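# Route PSU cable through case wall, seat supply

## Task

Pass the power supply's cable through the hole in the computer case's internal wall so that the entire plug ends up in the far compartment, clearly away from that wall, and the cable between the supply and the wall is not left loose. Stand the supply upright on the case floor inside the rear-panel slot, cable end facing inward, with its end plate lying flush on the outer face of that panel. The case must remain flat on the table with nothing beneath its feet, and no unrelated object may touch the supply, the cable or the plug. Everything must stay in place without the robot holding it. Finally release everything and move the grippers away.

## Robot and tools

Robot: two Doosan M1013 arms, left_arm and right_arm, each with a Robotiq 2F-140 two-finger gripper. Their bases sit at (-0.024, +0.637, 0) m for left_arm and (+0.061, -0.617, 0) m for right_arm. The names do not refer to sides of any camera image.

Scene frame: origin on the table top midway between the arms, +z up, +x out over the table, left_arm on the +y side. All reported positions (metres), quaternions (wxyz) and velocities (m/s, rad/s) use this frame. Reported hand positions can be somewhat off, more so when an arm is reaching far.

Gripper axes: the fingers point along the gripper's +z; they open and close along its y. end_effector_position is the spot between the pads when shut. Fingertips extend about 33 mm past it when closed and 9 mm when fully open; while closing they travel roughly 24 mm further outward, so keep that clearance above surfaces.

The row: every motion command is one row of 18 numbers, each in [-1, 1], always covering both arms: left dx, dy, dz, rx, ry, rz, position, force_limit, speed, then the same nine for the right arm. dx..rz are an offset, not a pose: a target relative to that gripper's measured pose at the start of the action, expressed in the gripper's own axes. 1.0 equals 0.6 m for dx/dy/dz and 180 degrees for the rotation; rx, ry, rz form a single rotation vector. For the first action in a call, the reference is the last pose a result reported. Every row in an action refers back to that same start pose, not to the row before it. Gripper numbers: position +1 is fully open (140 mm), pads touch near -0.8, -1 closes until blocked. force_limit -1, 0, +1 give roughly 14, 60, 107 N (parts up to 40 mm wide). speed -1, 0, +1 give about 30, 140, 250 mm/s of gap change. Zero in these three slots is a real command, so to leave a gripper alone repeat its previous three values.

execute_actions(actions): a list of actions; each action is a table of up to 15 rows, one row per 1/30 s step, and a short table repeats its final row until 15 steps (0.5 s) pass. An empty list only returns state and images. Each step the commanded pose is clipped to 70 mm and 16 degrees from the measured pose; after an action the arm continues at most to its last clipped pose, so large moves need follow-up actions. Position wins over orientation if both cannot be met. To hold an arm still, send the offset back to its desired pose in the first call of a reply and zeros afterwards.

move(target, speed, stop_force, blocking): target is one 18-number row as above, offsets counted from the pose in the latest result showing one. Each gripper follows a straight line; both arms finish together, lasting 0.5 to 10 s (cut off at 10 s). speed is m/s, 0.002 to 0.5, default 0.25, with turning capped at double that in rad/s. Paths ignore obstacles and the other arm, and grippers can lag, stray or overshoot speed near full stretch. stop_force (20 to 80 N, shared by both arms) ends an arm's path when resistance along its direction of travel rises by that amount for two steps; the arm then backs off two steps and holds. Use it only slowly, not while the gripper rotates, and omit it when pulling away from something being pressed. It is refused before 0.2 s of scene time and with blocking=false. blocking=false returns after 0.5 s while motion continues; use wait(0) or stop before sending new commands. The move: line reports the ending (done, off_target, moving, held, fault, contact) and limits (paced = pose clipped; held = some steps blocked, after which the arm can move fast), plus each gripper's distance from target.

wait(seconds): 0 to 10; lets time run with last commands held. stop(): brakes a running move; fingers continue. zoom_image(camera, region): camera is cam_high, cam_low, cam_left_wrist or cam_right_wrist; region [x0, y0, x1, y1] in pixels, at most 504 by 504. read_manual(section): licence texts only. finished_scene(scene): ends the given scene; irreversible.

Results: the state line per arm; Hand target lines (where the controller now drives each gripper); pose unreachable (clearance check altered a command); step readings with HELD marks; object_status: 0 moving, 1 blocked while opening, 2 blocked while closing (a grip), 3 reached target or pads met. position_measured is counts, 3 open to 230 pads together. Grip with -1 and confirm status 2; to squeeze harder raise force_limit and switch position between -1 and -0.98. MOTOR HOT warns of heating from holding loads; OVER-TEMPERATURE FAULT means brakes engaged.

Cameras: cam_high and cam_low 896x504, wrist fisheyes 504x504; calibration is in the original setup and may be slightly off.

Avoid: joint torque at load limits (waist/shoulder 316, elbow 148, wrist joints 41.8 N m) or 144 N external force, either of which freezes that arm for 10 s and drops the rest of the call; arms colliding; fast hard contact; dropping or knocking anything off the table; the case tipping or riding on objects. Loose items may occasionally be nudged by outside pushes.

Each tool is called after "Call:" by a JSON object that holds its "api" and its "payload", one argument or row to a line.

## Session

Call:
{"api": "execute_actions", "payload": {
  "actions": []
}}

Scene clock: 0.00 s.
left_arm: end_effector_position=(+0.1867, +0.7366, +0.2667) position_measured=3 object_status=3 end_effector_quat_wxyz=(+0.666, -0.456, -0.469, +0.358) end_effector_velocity=(+0.000, -0.000, -0.000) end_effector_angular_velocity=(+0.001, +0.001, +0.000) | right_arm: end_effector_position=(+0.6334, -0.4418, +0.3990) position_measured=230 object_status=3 end_effector_quat_wxyz=(-0.018, +0.803, -0.596, -0.004) end_effector_velocity=(+0.000, -0.000, +0.000) end_effector_angular_velocity=(+0.000, -0.001, -0.000)
Joint positions: left_arm=[-0.051  0.442  2.213  0.279  2.187 -0.176] | right_arm=[0.146 0.052 1.591 0.03  1.477 3.069]
Joint velocities: left_arm=[-0.     0.001 -0.    -0.     0.    -0.001] | right_arm=[-0.     0.    -0.     0.    -0.001 -0.   ]
Hand target (left_arm): +0.187, +0.737, +0.267; +0.666, -0.456, -0.469, +0.358
Hand target (right_arm): +0.633, -0.442, +0.399; -0.018, +0.803, -0.596, -0.004
camera_calibration (this result's frames):
cam_left_wrist: T_world_to_cam=[[-0.095154, 0.109828, -0.989385, 0.197231], [0.0752661, -0.990256, -0.117163, 0.750265], [-0.992613, -0.0856157, 0.0859605, 0.397081], [0, 0, 0, 1]] pos_world=[0.356445, 0.75529, 0.248907]
cam_right_wrist: T_world_to_cam=[[-0.96985, -0.237505, -0.0546101, 0.535152], [-0.238981, 0.882981, 0.404021, 0.379528], [-0.0477374, 0.404891, -0.913118, 0.742023], [0, 0, 0, 1]] pos_world=[0.645139, -0.508453, 0.553442]

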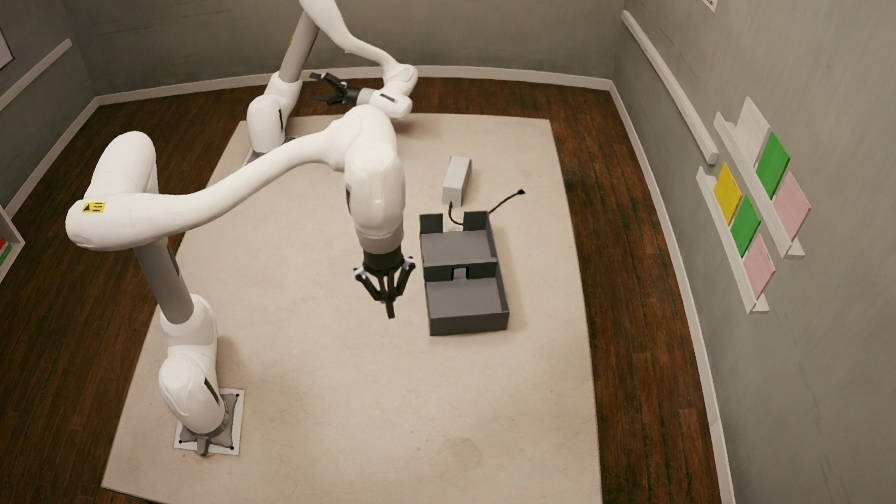

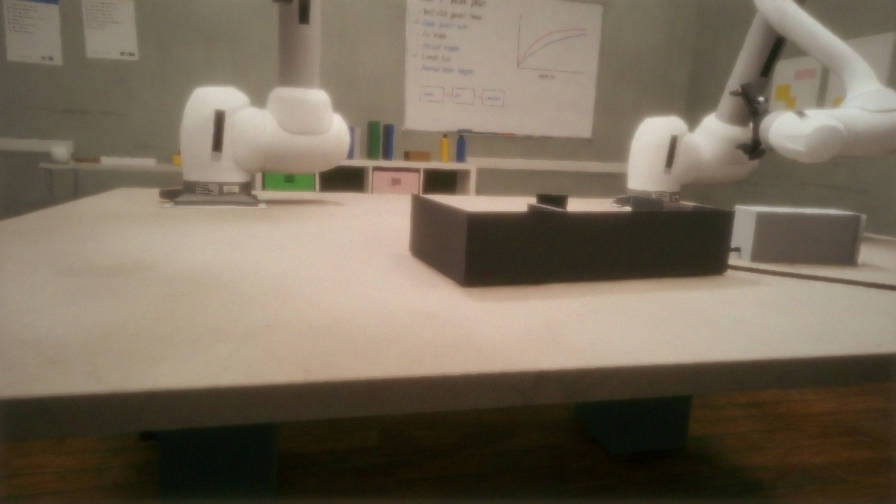

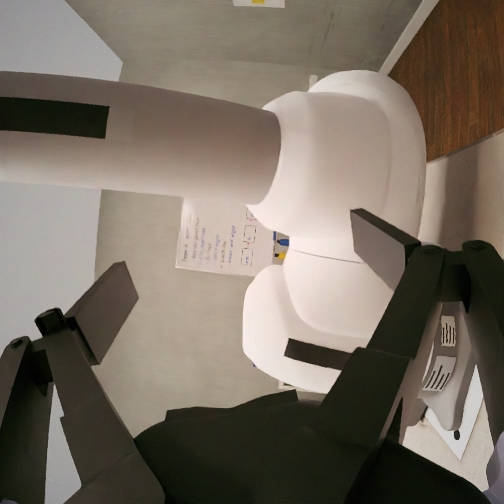

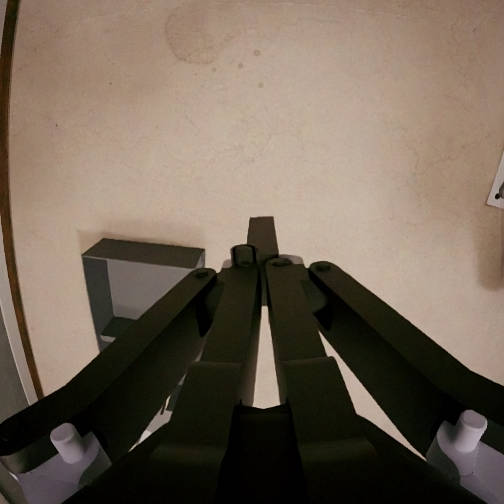

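Call:
{"api": "zoom_image", "payload": {
  "camera": "cam_high",
  "region": [390,140,590,340]
}}

Region (390, 140, 590, 340) of cam_high's 896x504 image, scaled by 2.520, with more detail than that image has.

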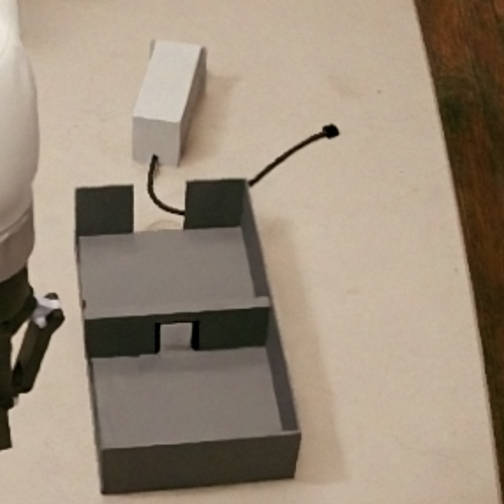

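Call:
{"api": "move", "payload": {
  "target": [-0.317,-0.222,-0.988,-0.523,-0.157,0.007,0.3,-0.7,0,-0.1,-0.3,0.12,0,0,0.05,0.5,-0.6,0],
  "speed": 0.3
}}

Scene clock: 32.50 s.
left_arm: end_effector_position=(+0.7007, +0.3611, +0.2500) position_measured=91 object_status=3 end_effector_quat_wxyz=(-0.000, +0.707, +0.707, +0.000) end_effector_velocity=(+0.002, -0.000, +0.002) end_effector_angular_velocity=(-0.000, -0.007, -0.001) | right_arm: end_effector_position=(+0.7892, -0.3299, +0.3328) position_measured=66 object_status=3 end_effector_quat_wxyz=(-0.018, +0.753, -0.657, -0.006) end_effector_velocity=(+0.001, -0.000, +0.000) end_effector_angular_velocity=(+0.001, -0.001, -0.002)
Joint positions: left_arm=[-0.412  0.389  1.442  0.001  1.311 -0.409] | right_arm=[0.243 0.36  1.332 0.028 1.425 3.322]
Joint velocities: left_arm=[-0.001 -0.001 -0.002  0.003 -0.004 -0.   ] | right_arm=[-0.001  0.001 -0.001  0.    -0.001  0.001]
Hand target (left_arm): +0.701, +0.361, +0.250; -0.000, +0.707, +0.707, +0.000
Hand target (right_arm): +0.789, -0.330, +0.333; -0.018, +0.753, -0.657, -0.006
Off the commanded pose (left_arm): 0.001 m, 0 deg.
Off the commanded pose (right_arm): 0.000 m, 0 deg.
move: done
camera_calibration (this result's frames):
cam_left_wrist: T_world_to_cam=[[0.974149, -0.224789, 0.0224165, -0.610557], [-0.217904, -0.908837, 0.355716, 0.395534], [-0.0595883, -0.351405, -0.934325, 0.573801], [0, 0, 0, 1]] pos_world=[0.715153, 0.423866, 0.409106]
cam_right_wrist: T_world_to_cam=[[-0.995329, -0.0828135, -0.0496292, 0.77873], [-0.0958759, 0.908289, 0.407209, 0.2391], [0.0113552, 0.410065, -0.911985, 0.598437], [0, 0, 0, 1]] pos_world=[0.791221, -0.398081, 0.48705]

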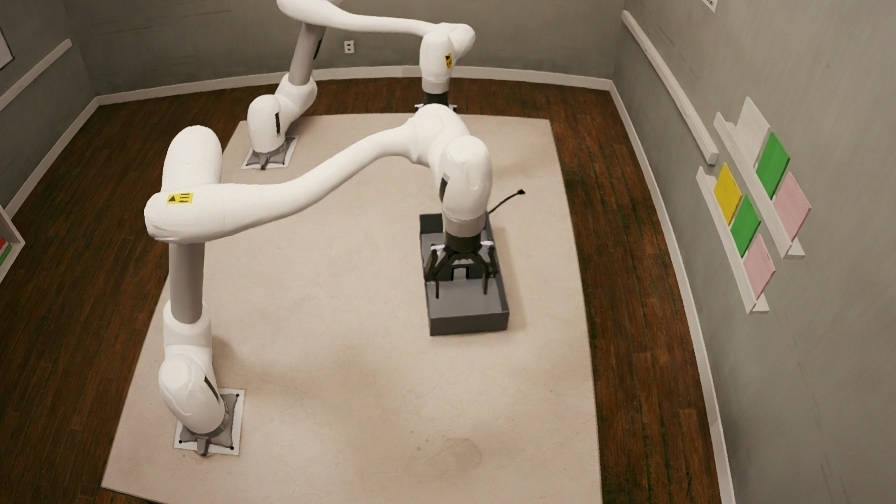

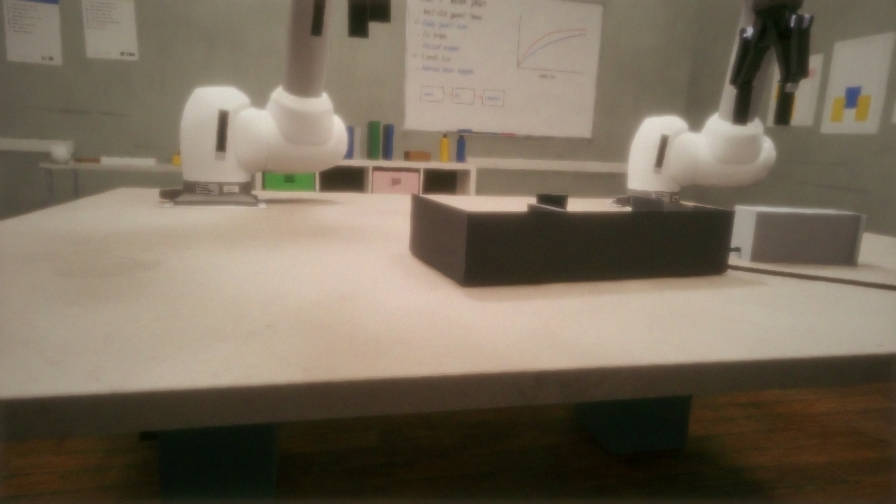

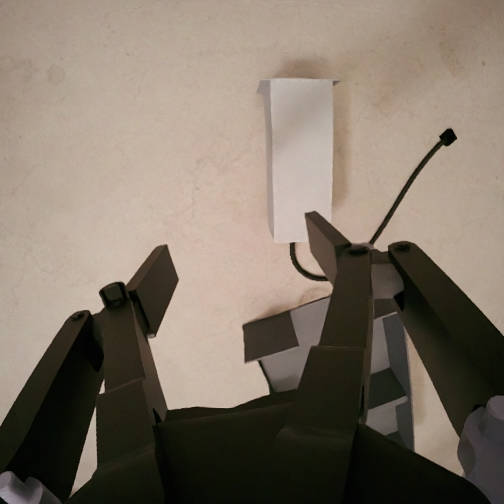

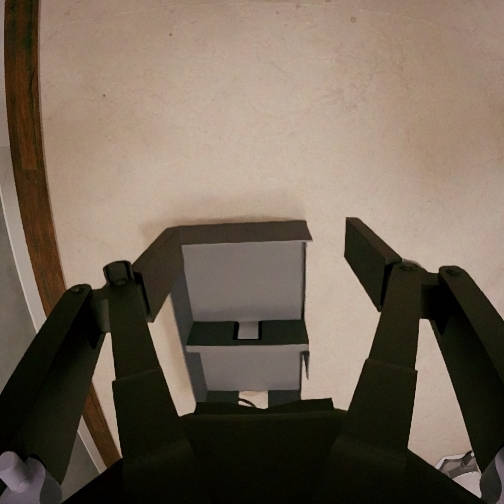

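Call:
{"api": "move", "payload": {
  "target": [-0.042,0.423,0.23,0,0,-0.733,-0.35,-0.7,0,0.1,0,0,0,0,0,0.5,-0.6,0],
  "speed": 0.4
}}

Scene clock: 57.40 s.
left_arm: end_effector_position=(+0.9544, +0.3362, +0.1118) position_measured=173 object_status=3 end_effector_quat_wxyz=(+0.000, -0.358, +0.934, +0.000) end_effector_velocity=(+0.002, -0.001, +0.000) end_effector_angular_velocity=(-0.002, -0.002, +0.008) | right_arm: end_effector_position=(+0.7974, -0.3893, +0.3310) position_measured=66 object_status=3 end_effector_quat_wxyz=(-0.018, +0.753, -0.657, -0.006) end_effector_velocity=(+0.000, +0.001, +0.000) end_effector_angular_velocity=(+0.000, -0.002, +0.001)
Joint positions: left_arm=[-0.335  0.872  0.891  0.001  1.379 -2.635] | right_arm=[0.166 0.342 1.361 0.03  1.417 3.244]
Joint velocities: left_arm=[-0.     0.002 -0.004 -0.001 -0.    -0.008] | right_arm=[ 0.001 -0.    -0.001 -0.    -0.001  0.   ]
Hand target (left_arm): +0.954, +0.336, +0.112; +0.000, -0.358, +0.934, +0.001
Hand target (right_arm): +0.797, -0.389, +0.331; -0.018, +0.753, -0.657, -0.006
Off the commanded pose (left_arm): 0.000 m, 0 deg.
Off the commanded pose (right_arm): 0.000 m, 0 deg.
move: done
camera_calibration (this result's frames):
cam_left_wrist: T_world_to_cam=[[-0.483542, 0.875013, 0.0232231, 0.161147], [0.821452, 0.44446, 0.357312, -0.969744], [0.302331, 0.191852, -0.933696, -0.0770641], [0, 0, 0, 1]] pos_world=[0.897818, 0.304792, 0.270804]
cam_right_wrist: T_world_to_cam=[[-0.995324, -0.0828168, -0.0497146, 0.781913], [-0.0959118, 0.908364, 0.407033, 0.294728], [0.0114498, 0.409898, -0.912059, 0.620876], [0, 0, 0, 1]] pos_world=[0.799415, -0.457461, 0.485184]

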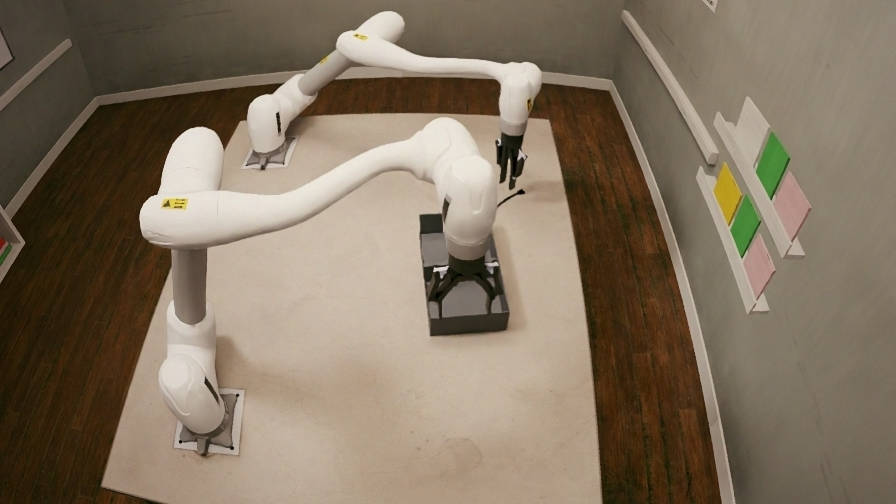

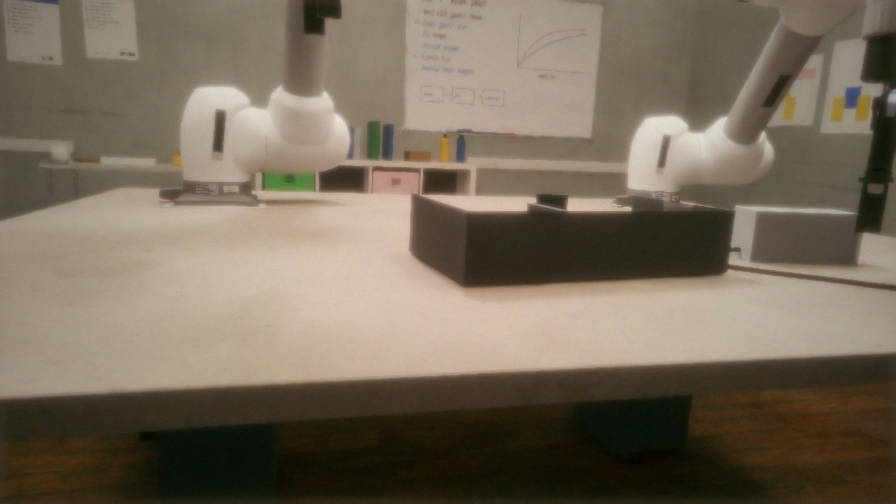

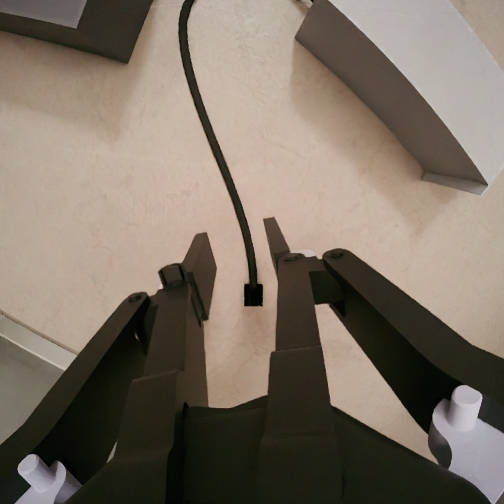

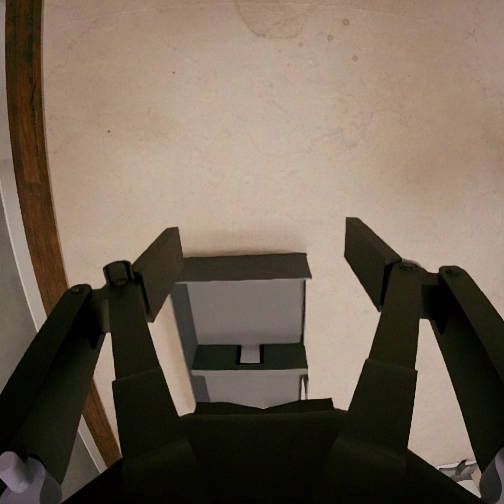

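Call:
{"api": "move", "payload": {
  "target": [-0.018,-0.007,0.127,0,0,0,-0.35,-0.7,0,0,0,0,0,0,0,0.5,-0.6,0],
  "speed": 0.06
}}

Call:
{"api": "move", "payload": {
  "target": [0,0,0,0,0,0,-1,-0.7,-0.3,0,0,0,0,0,0,0.5,-0.6,0]
}}

Call:
{"api": "move", "payload": {
  "target": [0.05,0,-0.22,0,0,0,-1,-0.7,-0.3,0,0,0,0,0,0,0.5,-0.6,0],
  "speed": 0.12
}}

Scene clock: 70.07 s.
left_arm: end_effector_position=(+0.9651, +0.3403, +0.0357) position_measured=173 object_status=3 end_effector_quat_wxyz=(+0.000, -0.357, +0.934, +0.000) end_effector_velocity=(+0.000, +0.001, -0.002) end_effector_angular_velocity=(+0.001, -0.000, -0.000) | right_arm: end_effector_position=(+0.7974, -0.3893, +0.3310) position_measured=66 object_status=3 end_effector_quat_wxyz=(-0.018, +0.753, -0.657, -0.006) end_effector_velocity=(-0.000, -0.000, -0.000) end_effector_angular_velocity=(+0.000, +0.000, -0.000)
Joint positions: left_arm=[-0.328  0.927  0.927  0.001  1.287 -2.628] | right_arm=[0.166 0.342 1.361 0.03  1.417 3.244]
Joint velocities: left_arm=[ 0.     0.001  0.001  0.001 -0.002  0.   ] | right_arm=[-0.  0.  0.  0.  0. -0.]
Hand target (left_arm): +0.965, +0.340, +0.036; +0.000, -0.357, +0.934, +0.000
Hand target (right_arm): +0.797, -0.389, +0.331; -0.018, +0.753, -0.657, -0.006
Off the commanded pose (left_arm): 0.000 m, 0 deg.
Off the commanded pose (right_arm): 0.000 m, 0 deg.
move: done
camera_calibration (this result's frames):
cam_left_wrist: T_world_to_cam=[[-0.483419, 0.875081, 0.0232185, 0.164395], [0.821509, 0.444343, 0.357326, -0.953235], [0.302373, 0.191813, -0.933691, -0.152112], [0, 0, 0, 1]] pos_world=[0.908557, 0.308882, 0.194773]
cam_right_wrist: T_world_to_cam=[[-0.995324, -0.0828158, -0.0497144, 0.781913], [-0.0959108, 0.908364, 0.407034, 0.29474], [0.0114499, 0.409899, -0.912059, 0.62088], [0, 0, 0, 1]] pos_world=[0.799417, -0.457474, 0.485183]

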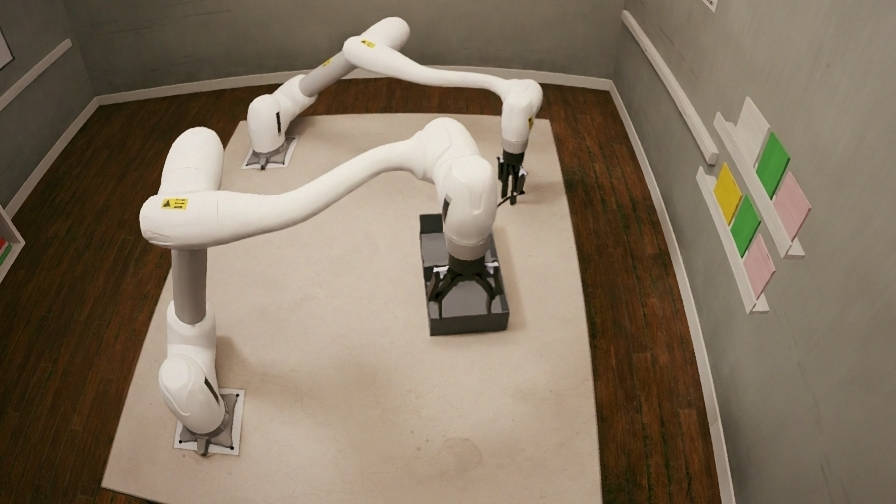

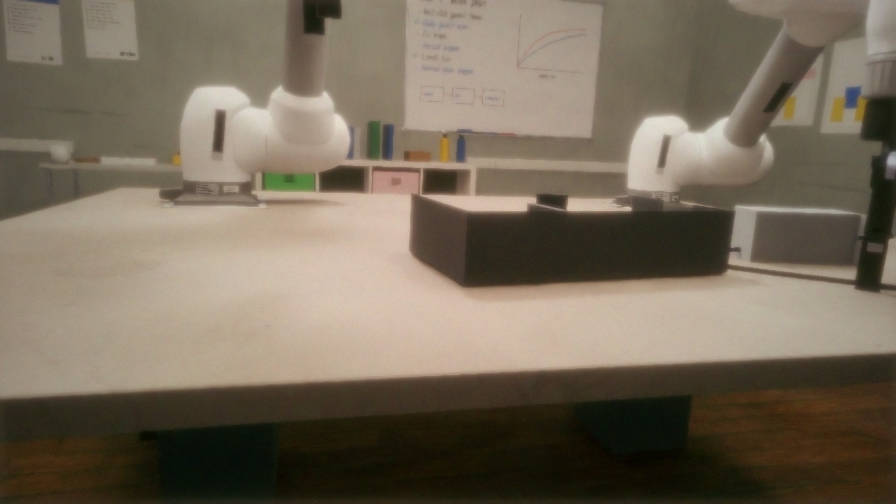

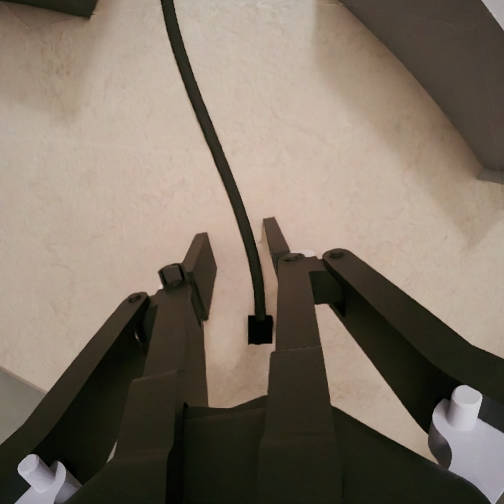

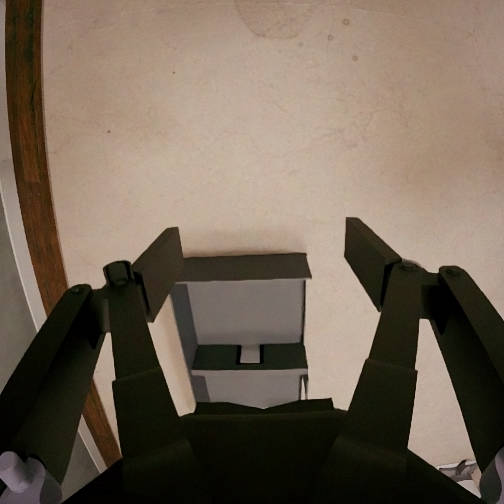

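Scene clock: 70.57 s.
left_arm: end_effector_position=(+0.9651, +0.3403, +0.0357) position_measured=222 object_status=2 end_effector_quat_wxyz=(+0.000, -0.357, +0.934, +0.000) end_effector_velocity=(+0.000, +0.000, -0.000) end_effector_angular_velocity=(+0.000, +0.000, +0.000) | right_arm: end_effector_position=(+0.7974, -0.3893, +0.3310) position_measured=66 object_status=3 end_effector_quat_wxyz=(-0.018, +0.753, -0.657, -0.006) end_effector_velocity=(+0.000, -0.000, -0.000) end_effector_angular_velocity=(-0.000, -0.000, -0.001)
Joint positions: left_arm=[-0.328  0.927  0.927  0.001  1.287 -2.628] | right_arm=[0.166 0.342 1.361 0.03  1.417 3.244]
Joint velocities: left_arm=[ 0.     0.001 -0.001 -0.     0.     0.   ] | right_arm=[-0.001  0.     0.    -0.    -0.    -0.   ]
Hand target (left_arm): +0.965, +0.340, +0.036; +0.000, -0.357, +0.934, +0.000
Hand target (right_arm): +0.797, -0.389, +0.331; -0.018, +0.753, -0.657, -0.006
Off the commanded pose (left_arm): 0.000 m, 0 deg.
Off the commanded pose (right_arm): 0.000 m, 0 deg.
move: done
camera_calibration (this result's frames):
cam_left_wrist: T_world_to_cam=[[-0.483429, 0.875076, 0.0231937, 0.164418], [0.82151, 0.444366, 0.357296, -0.95322], [0.302355, 0.191781, -0.933703, -0.152135], [0, 0, 0, 1]] pos_world=[0.908562, 0.308877, 0.194719]
cam_right_wrist: T_world_to_cam=[[-0.995324, -0.0828157, -0.0497146, 0.781914], [-0.0959108, 0.908364, 0.407034, 0.294739], [0.0114501, 0.409899, -0.912059, 0.62088], [0, 0, 0, 1]] pos_world=[0.799417, -0.457474, 0.485183]

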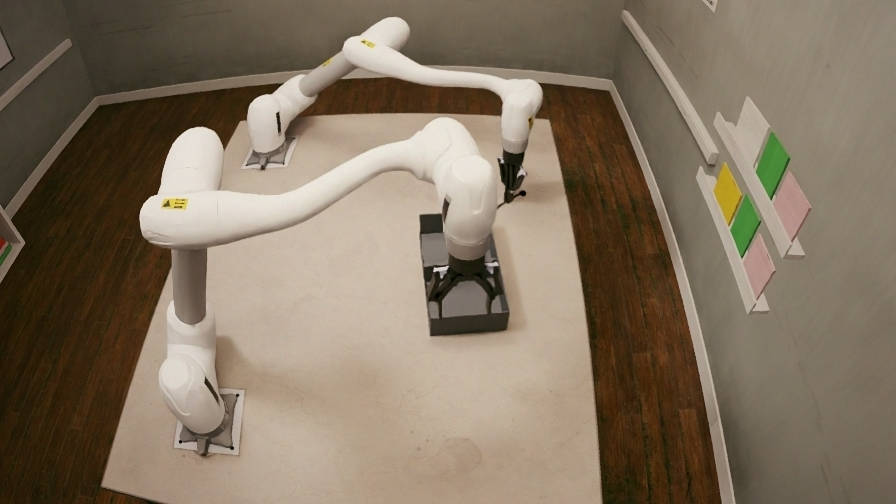

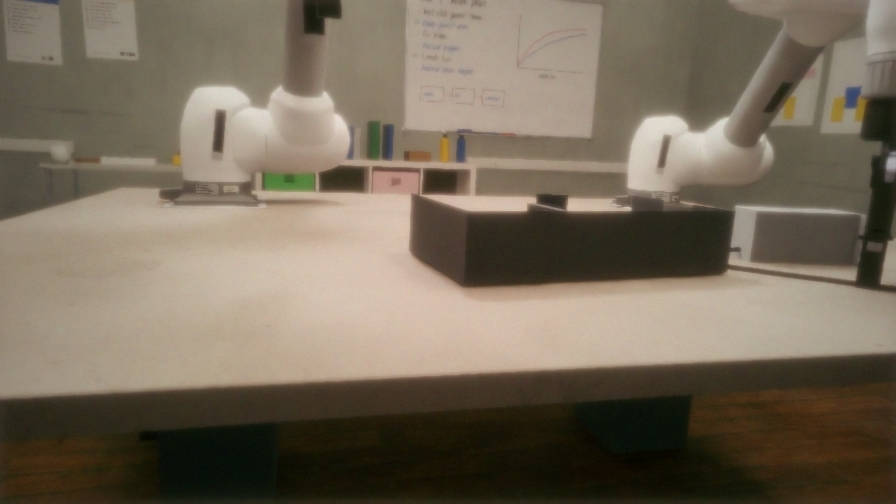

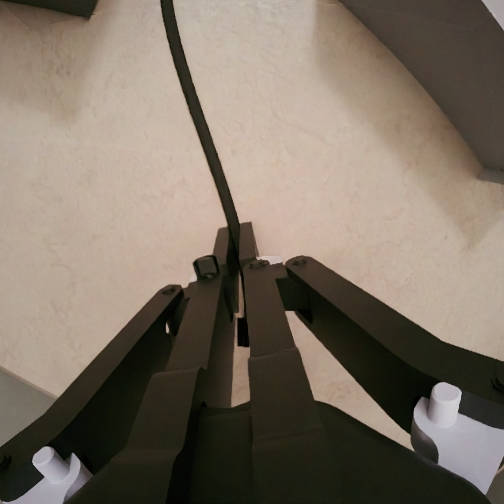

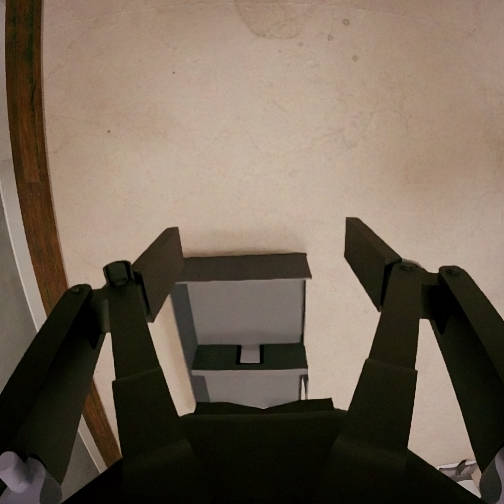

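Scene clock: 72.13 s.
left_arm: end_effector_position=(+0.9430, +0.3203, +0.1675) position_measured=222 object_status=2 end_effector_quat_wxyz=(+0.000, -0.358, +0.934, +0.000) end_effector_velocity=(+0.000, -0.001, +0.003) end_effector_angular_velocity=(-0.002, -0.001, +0.001) | right_arm: end_effector_position=(+0.7974, -0.3893, +0.3310) position_measured=66 object_status=3 end_effector_quat_wxyz=(-0.018, +0.753, -0.657, -0.006) end_effector_velocity=(-0.000, +0.000, +0.000) end_effector_angular_velocity=(-0.001, +0.000, +0.000)
Joint positions: left_arm=[-0.354  0.842  0.847  0.001  1.453 -2.653] | right_arm=[0.166 0.342 1.361 0.03  1.417 3.244]
Joint velocities: left_arm=[-0.    -0.001 -0.003 -0.002  0.003 -0.   ] | right_arm=[ 0.001 -0.    -0.    -0.001  0.     0.   ]
Hand target (left_arm): +0.943, +0.320, +0.168; +0.000, -0.358, +0.934, +0.000
Hand target (right_arm): +0.797, -0.389, +0.331; -0.018, +0.753, -0.657, -0.006
Off the commanded pose (left_arm): 0.000 m, 0 deg.
Off the commanded pose (right_arm): 0.000 m, 0 deg.
move: done
camera_calibration (this result's frames):
cam_left_wrist: T_world_to_cam=[[-0.483647, 0.874956, 0.02318, 0.168413], [0.821393, 0.444574, 0.357306, -0.973202], [0.302322, 0.19185, -0.9337, -0.0184601], [0, 0, 0, 1]] pos_world=[0.886414, 0.288847, 0.326591]
cam_right_wrist: T_world_to_cam=[[-0.995324, -0.0828158, -0.0497145, 0.781914], [-0.0959108, 0.908364, 0.407034, 0.29474], [0.01145, 0.409899, -0.912059, 0.62088], [0, 0, 0, 1]] pos_world=[0.799417, -0.457474, 0.485183]

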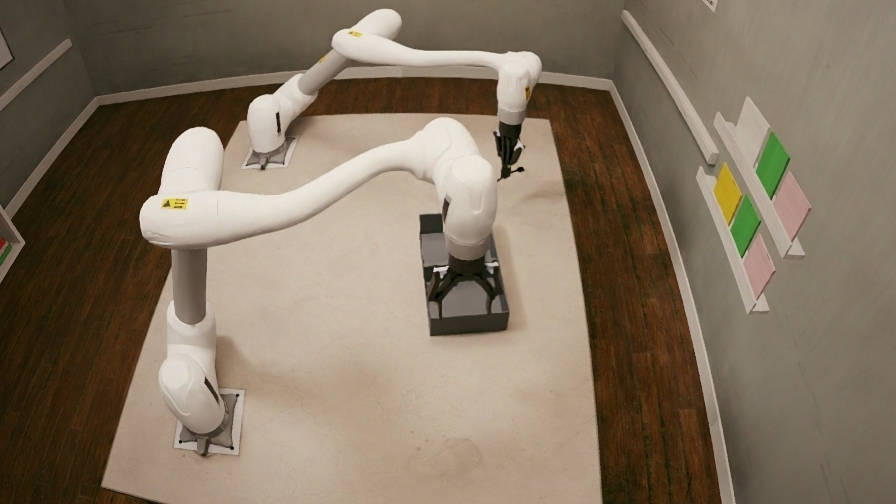

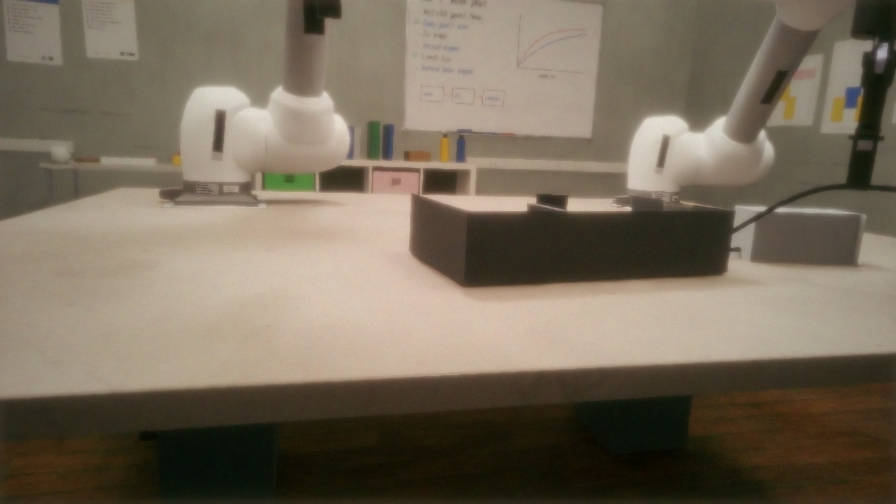

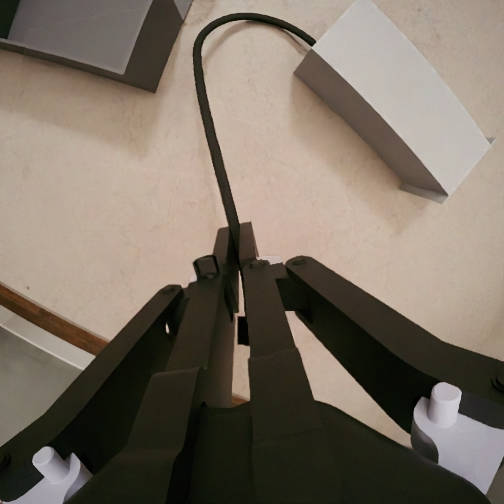

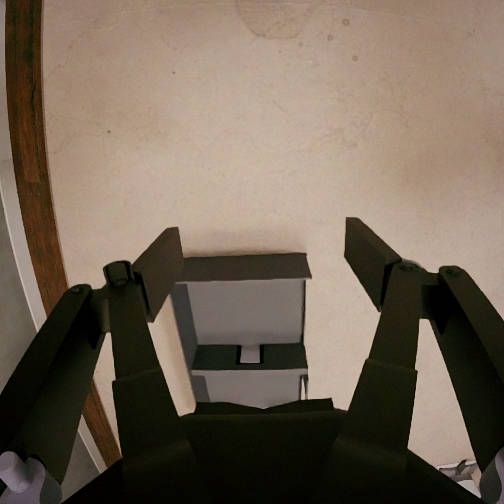

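Call:
{"api": "execute_actions", "payload": {
  "actions": []
}}

Scene clock: 94.33 s.
left_arm: end_effector_position=(+0.9429, +0.3203, +0.1677) position_measured=222 object_status=2 end_effector_quat_wxyz=(+0.000, -0.358, +0.934, +0.000) end_effector_velocity=(+0.000, +0.001, -0.001) end_effector_angular_velocity=(+0.001, -0.000, +0.001) | right_arm: end_effector_position=(+0.7974, -0.3893, +0.3310) position_measured=66 object_status=3 end_effector_quat_wxyz=(-0.018, +0.753, -0.657, -0.006) end_effector_velocity=(+0.000, -0.001, -0.000) end_effector_angular_velocity=(+0.000, -0.001, -0.001)
Joint positions: left_arm=[-0.354  0.842  0.846  0.001  1.454 -2.653] | right_arm=[0.166 0.342 1.361 0.03  1.417 3.244]
Joint velocities: left_arm=[ 0.001  0.     0.001  0.001 -0.001 -0.   ] | right_arm=[-0.001  0.     0.     0.    -0.001  0.   ]
Hand target (left_arm): +0.943, +0.320, +0.168; +0.000, -0.358, +0.934, +0.000
Hand target (right_arm): +0.797, -0.389, +0.331; -0.018, +0.753, -0.657, -0.006
Off the commanded pose (left_arm): 0.000 m, 0 deg.
Off the commanded pose (right_arm): 0.000 m, 0 deg.
camera_calibration (this result's frames):
cam_left_wrist: T_world_to_cam=[[-0.483644, 0.874958, 0.0231633, 0.168424], [0.821387, 0.444573, 0.35732, -0.973227], [0.302342, 0.191842, -0.933695, -0.0183325], [0, 0, 0, 1]] pos_world=[0.886397, 0.288823, 0.326735]
cam_right_wrist: T_world_to_cam=[[-0.995324, -0.0828155, -0.0497145, 0.781914], [-0.0959105, 0.908364, 0.407034, 0.294739], [0.0114501, 0.409899, -0.912059, 0.62088], [0, 0, 0, 1]] pos_world=[0.799417, -0.457474, 0.485183]

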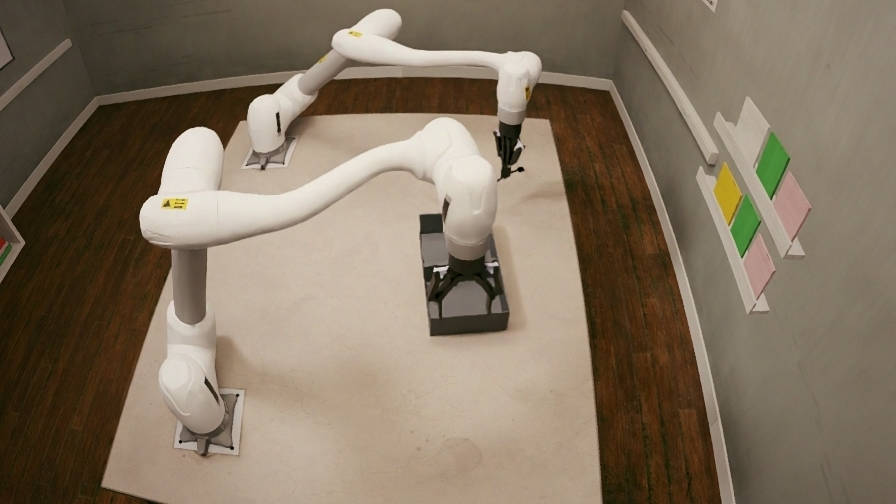

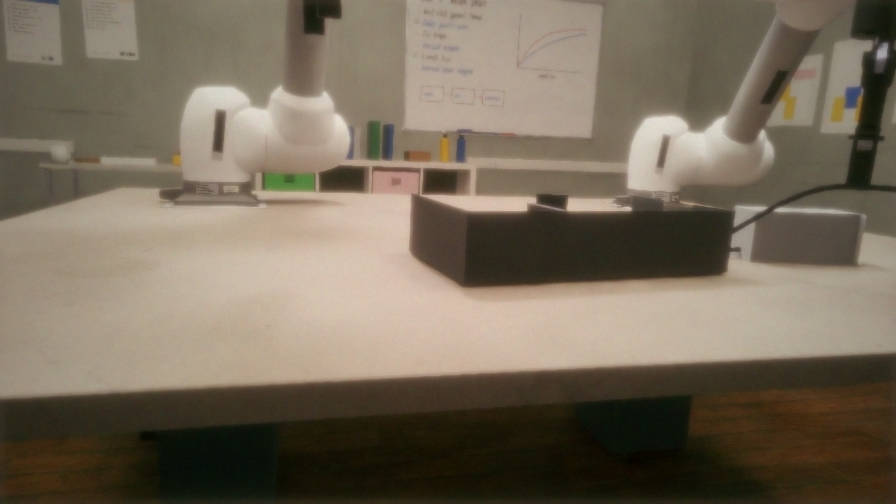

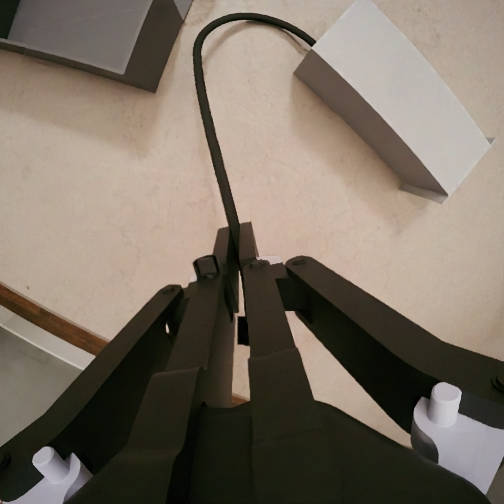

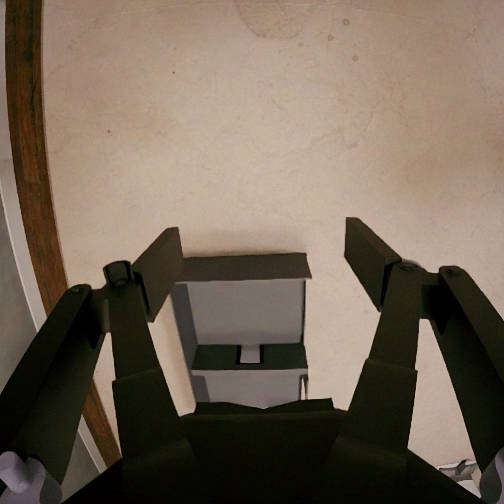

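Call:
{"api": "move", "payload": {
  "target": [0.472,-0.136,0,0,0,0.705,-1,-0.7,-0.3,0,0,0,0,0,0,0.5,-0.6,0]
}}

Scene clock: 106.37 s.
left_arm: end_effector_position=(+0.7871, +0.0702, +0.1679) position_measured=222 object_status=2 end_effector_quat_wxyz=(+0.000, +0.675, +0.738, +0.000) end_effector_velocity=(-0.000, +0.000, -0.001) end_effector_angular_velocity=(+0.002, +0.000, -0.007) | right_arm: end_effector_position=(+0.7974, -0.3893, +0.3310) position_measured=66 object_status=3 end_effector_quat_wxyz=(-0.018, +0.753, -0.657, -0.006) end_effector_velocity=(-0.000, +0.001, -0.000) end_effector_angular_velocity=(+0.000, -0.000, +0.001)
Joint positions: left_arm=[-0.648  0.784  0.95   0.001  1.407 -0.733] | right_arm=[0.166 0.342 1.361 0.03  1.417 3.244]
Joint velocities: left_arm=[-0.     0.001  0.     0.002  0.001  0.007] | right_arm=[ 0.002  0.     0.    -0.    -0.001  0.   ]
Hand target (left_arm): +0.787, +0.070, +0.168; +0.000, +0.676, +0.737, +0.000
Hand target (right_arm): +0.797, -0.389, +0.331; -0.018, +0.753, -0.657, -0.006
Off the commanded pose (left_arm): 0.001 m, 0 deg.
Off the commanded pose (right_arm): 0.000 m, 0 deg.
move: done
camera_calibration (this result's frames):
cam_left_wrist: T_world_to_cam=[[0.990165, -0.138024, 0.022854, -0.777015], [-0.137063, -0.924287, 0.356241, 0.116534], [-0.0280462, -0.35587, -0.934115, 0.375519], [0, 0, 0, 1]] pos_world=[0.795877, 0.1341, 0.327022]
cam_right_wrist: T_world_to_cam=[[-0.995324, -0.0828156, -0.0497144, 0.781914], [-0.0959106, 0.908364, 0.407034, 0.294739], [0.01145, 0.409899, -0.912059, 0.62088], [0, 0, 0, 1]] pos_world=[0.799417, -0.457474, 0.485183]

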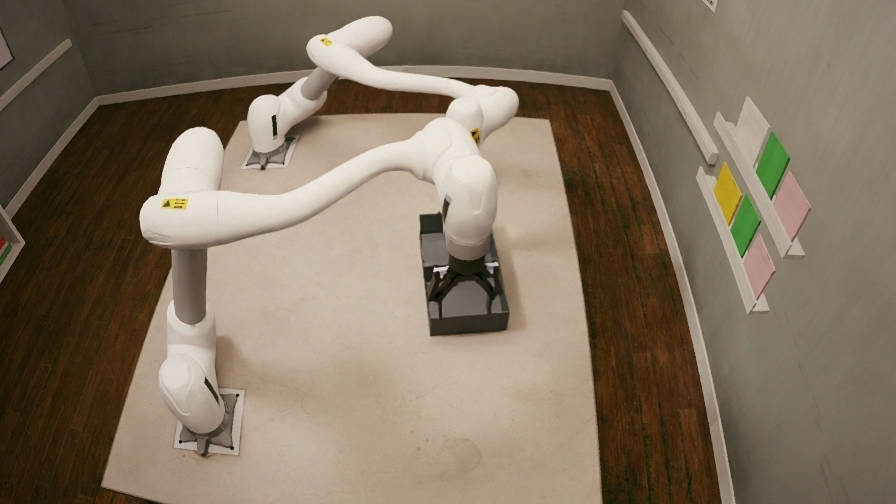

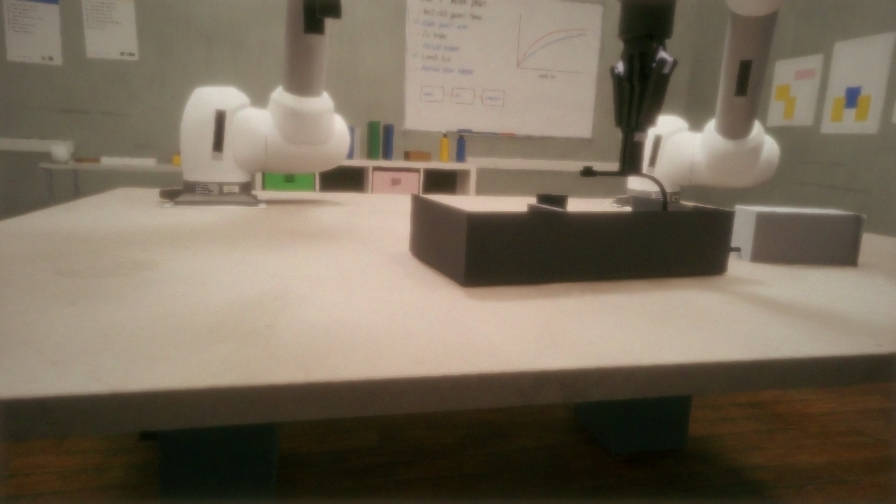

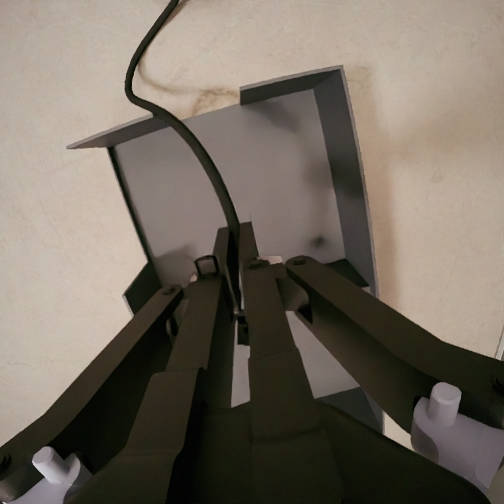

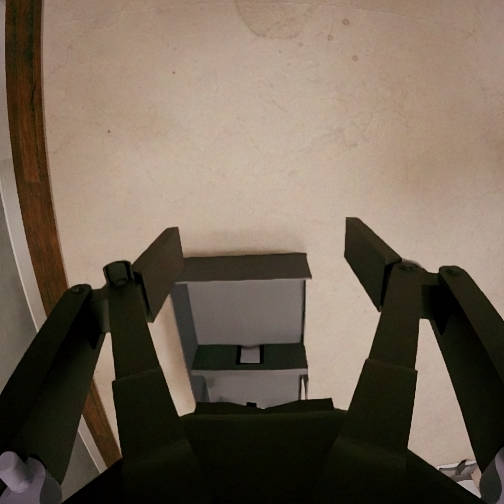

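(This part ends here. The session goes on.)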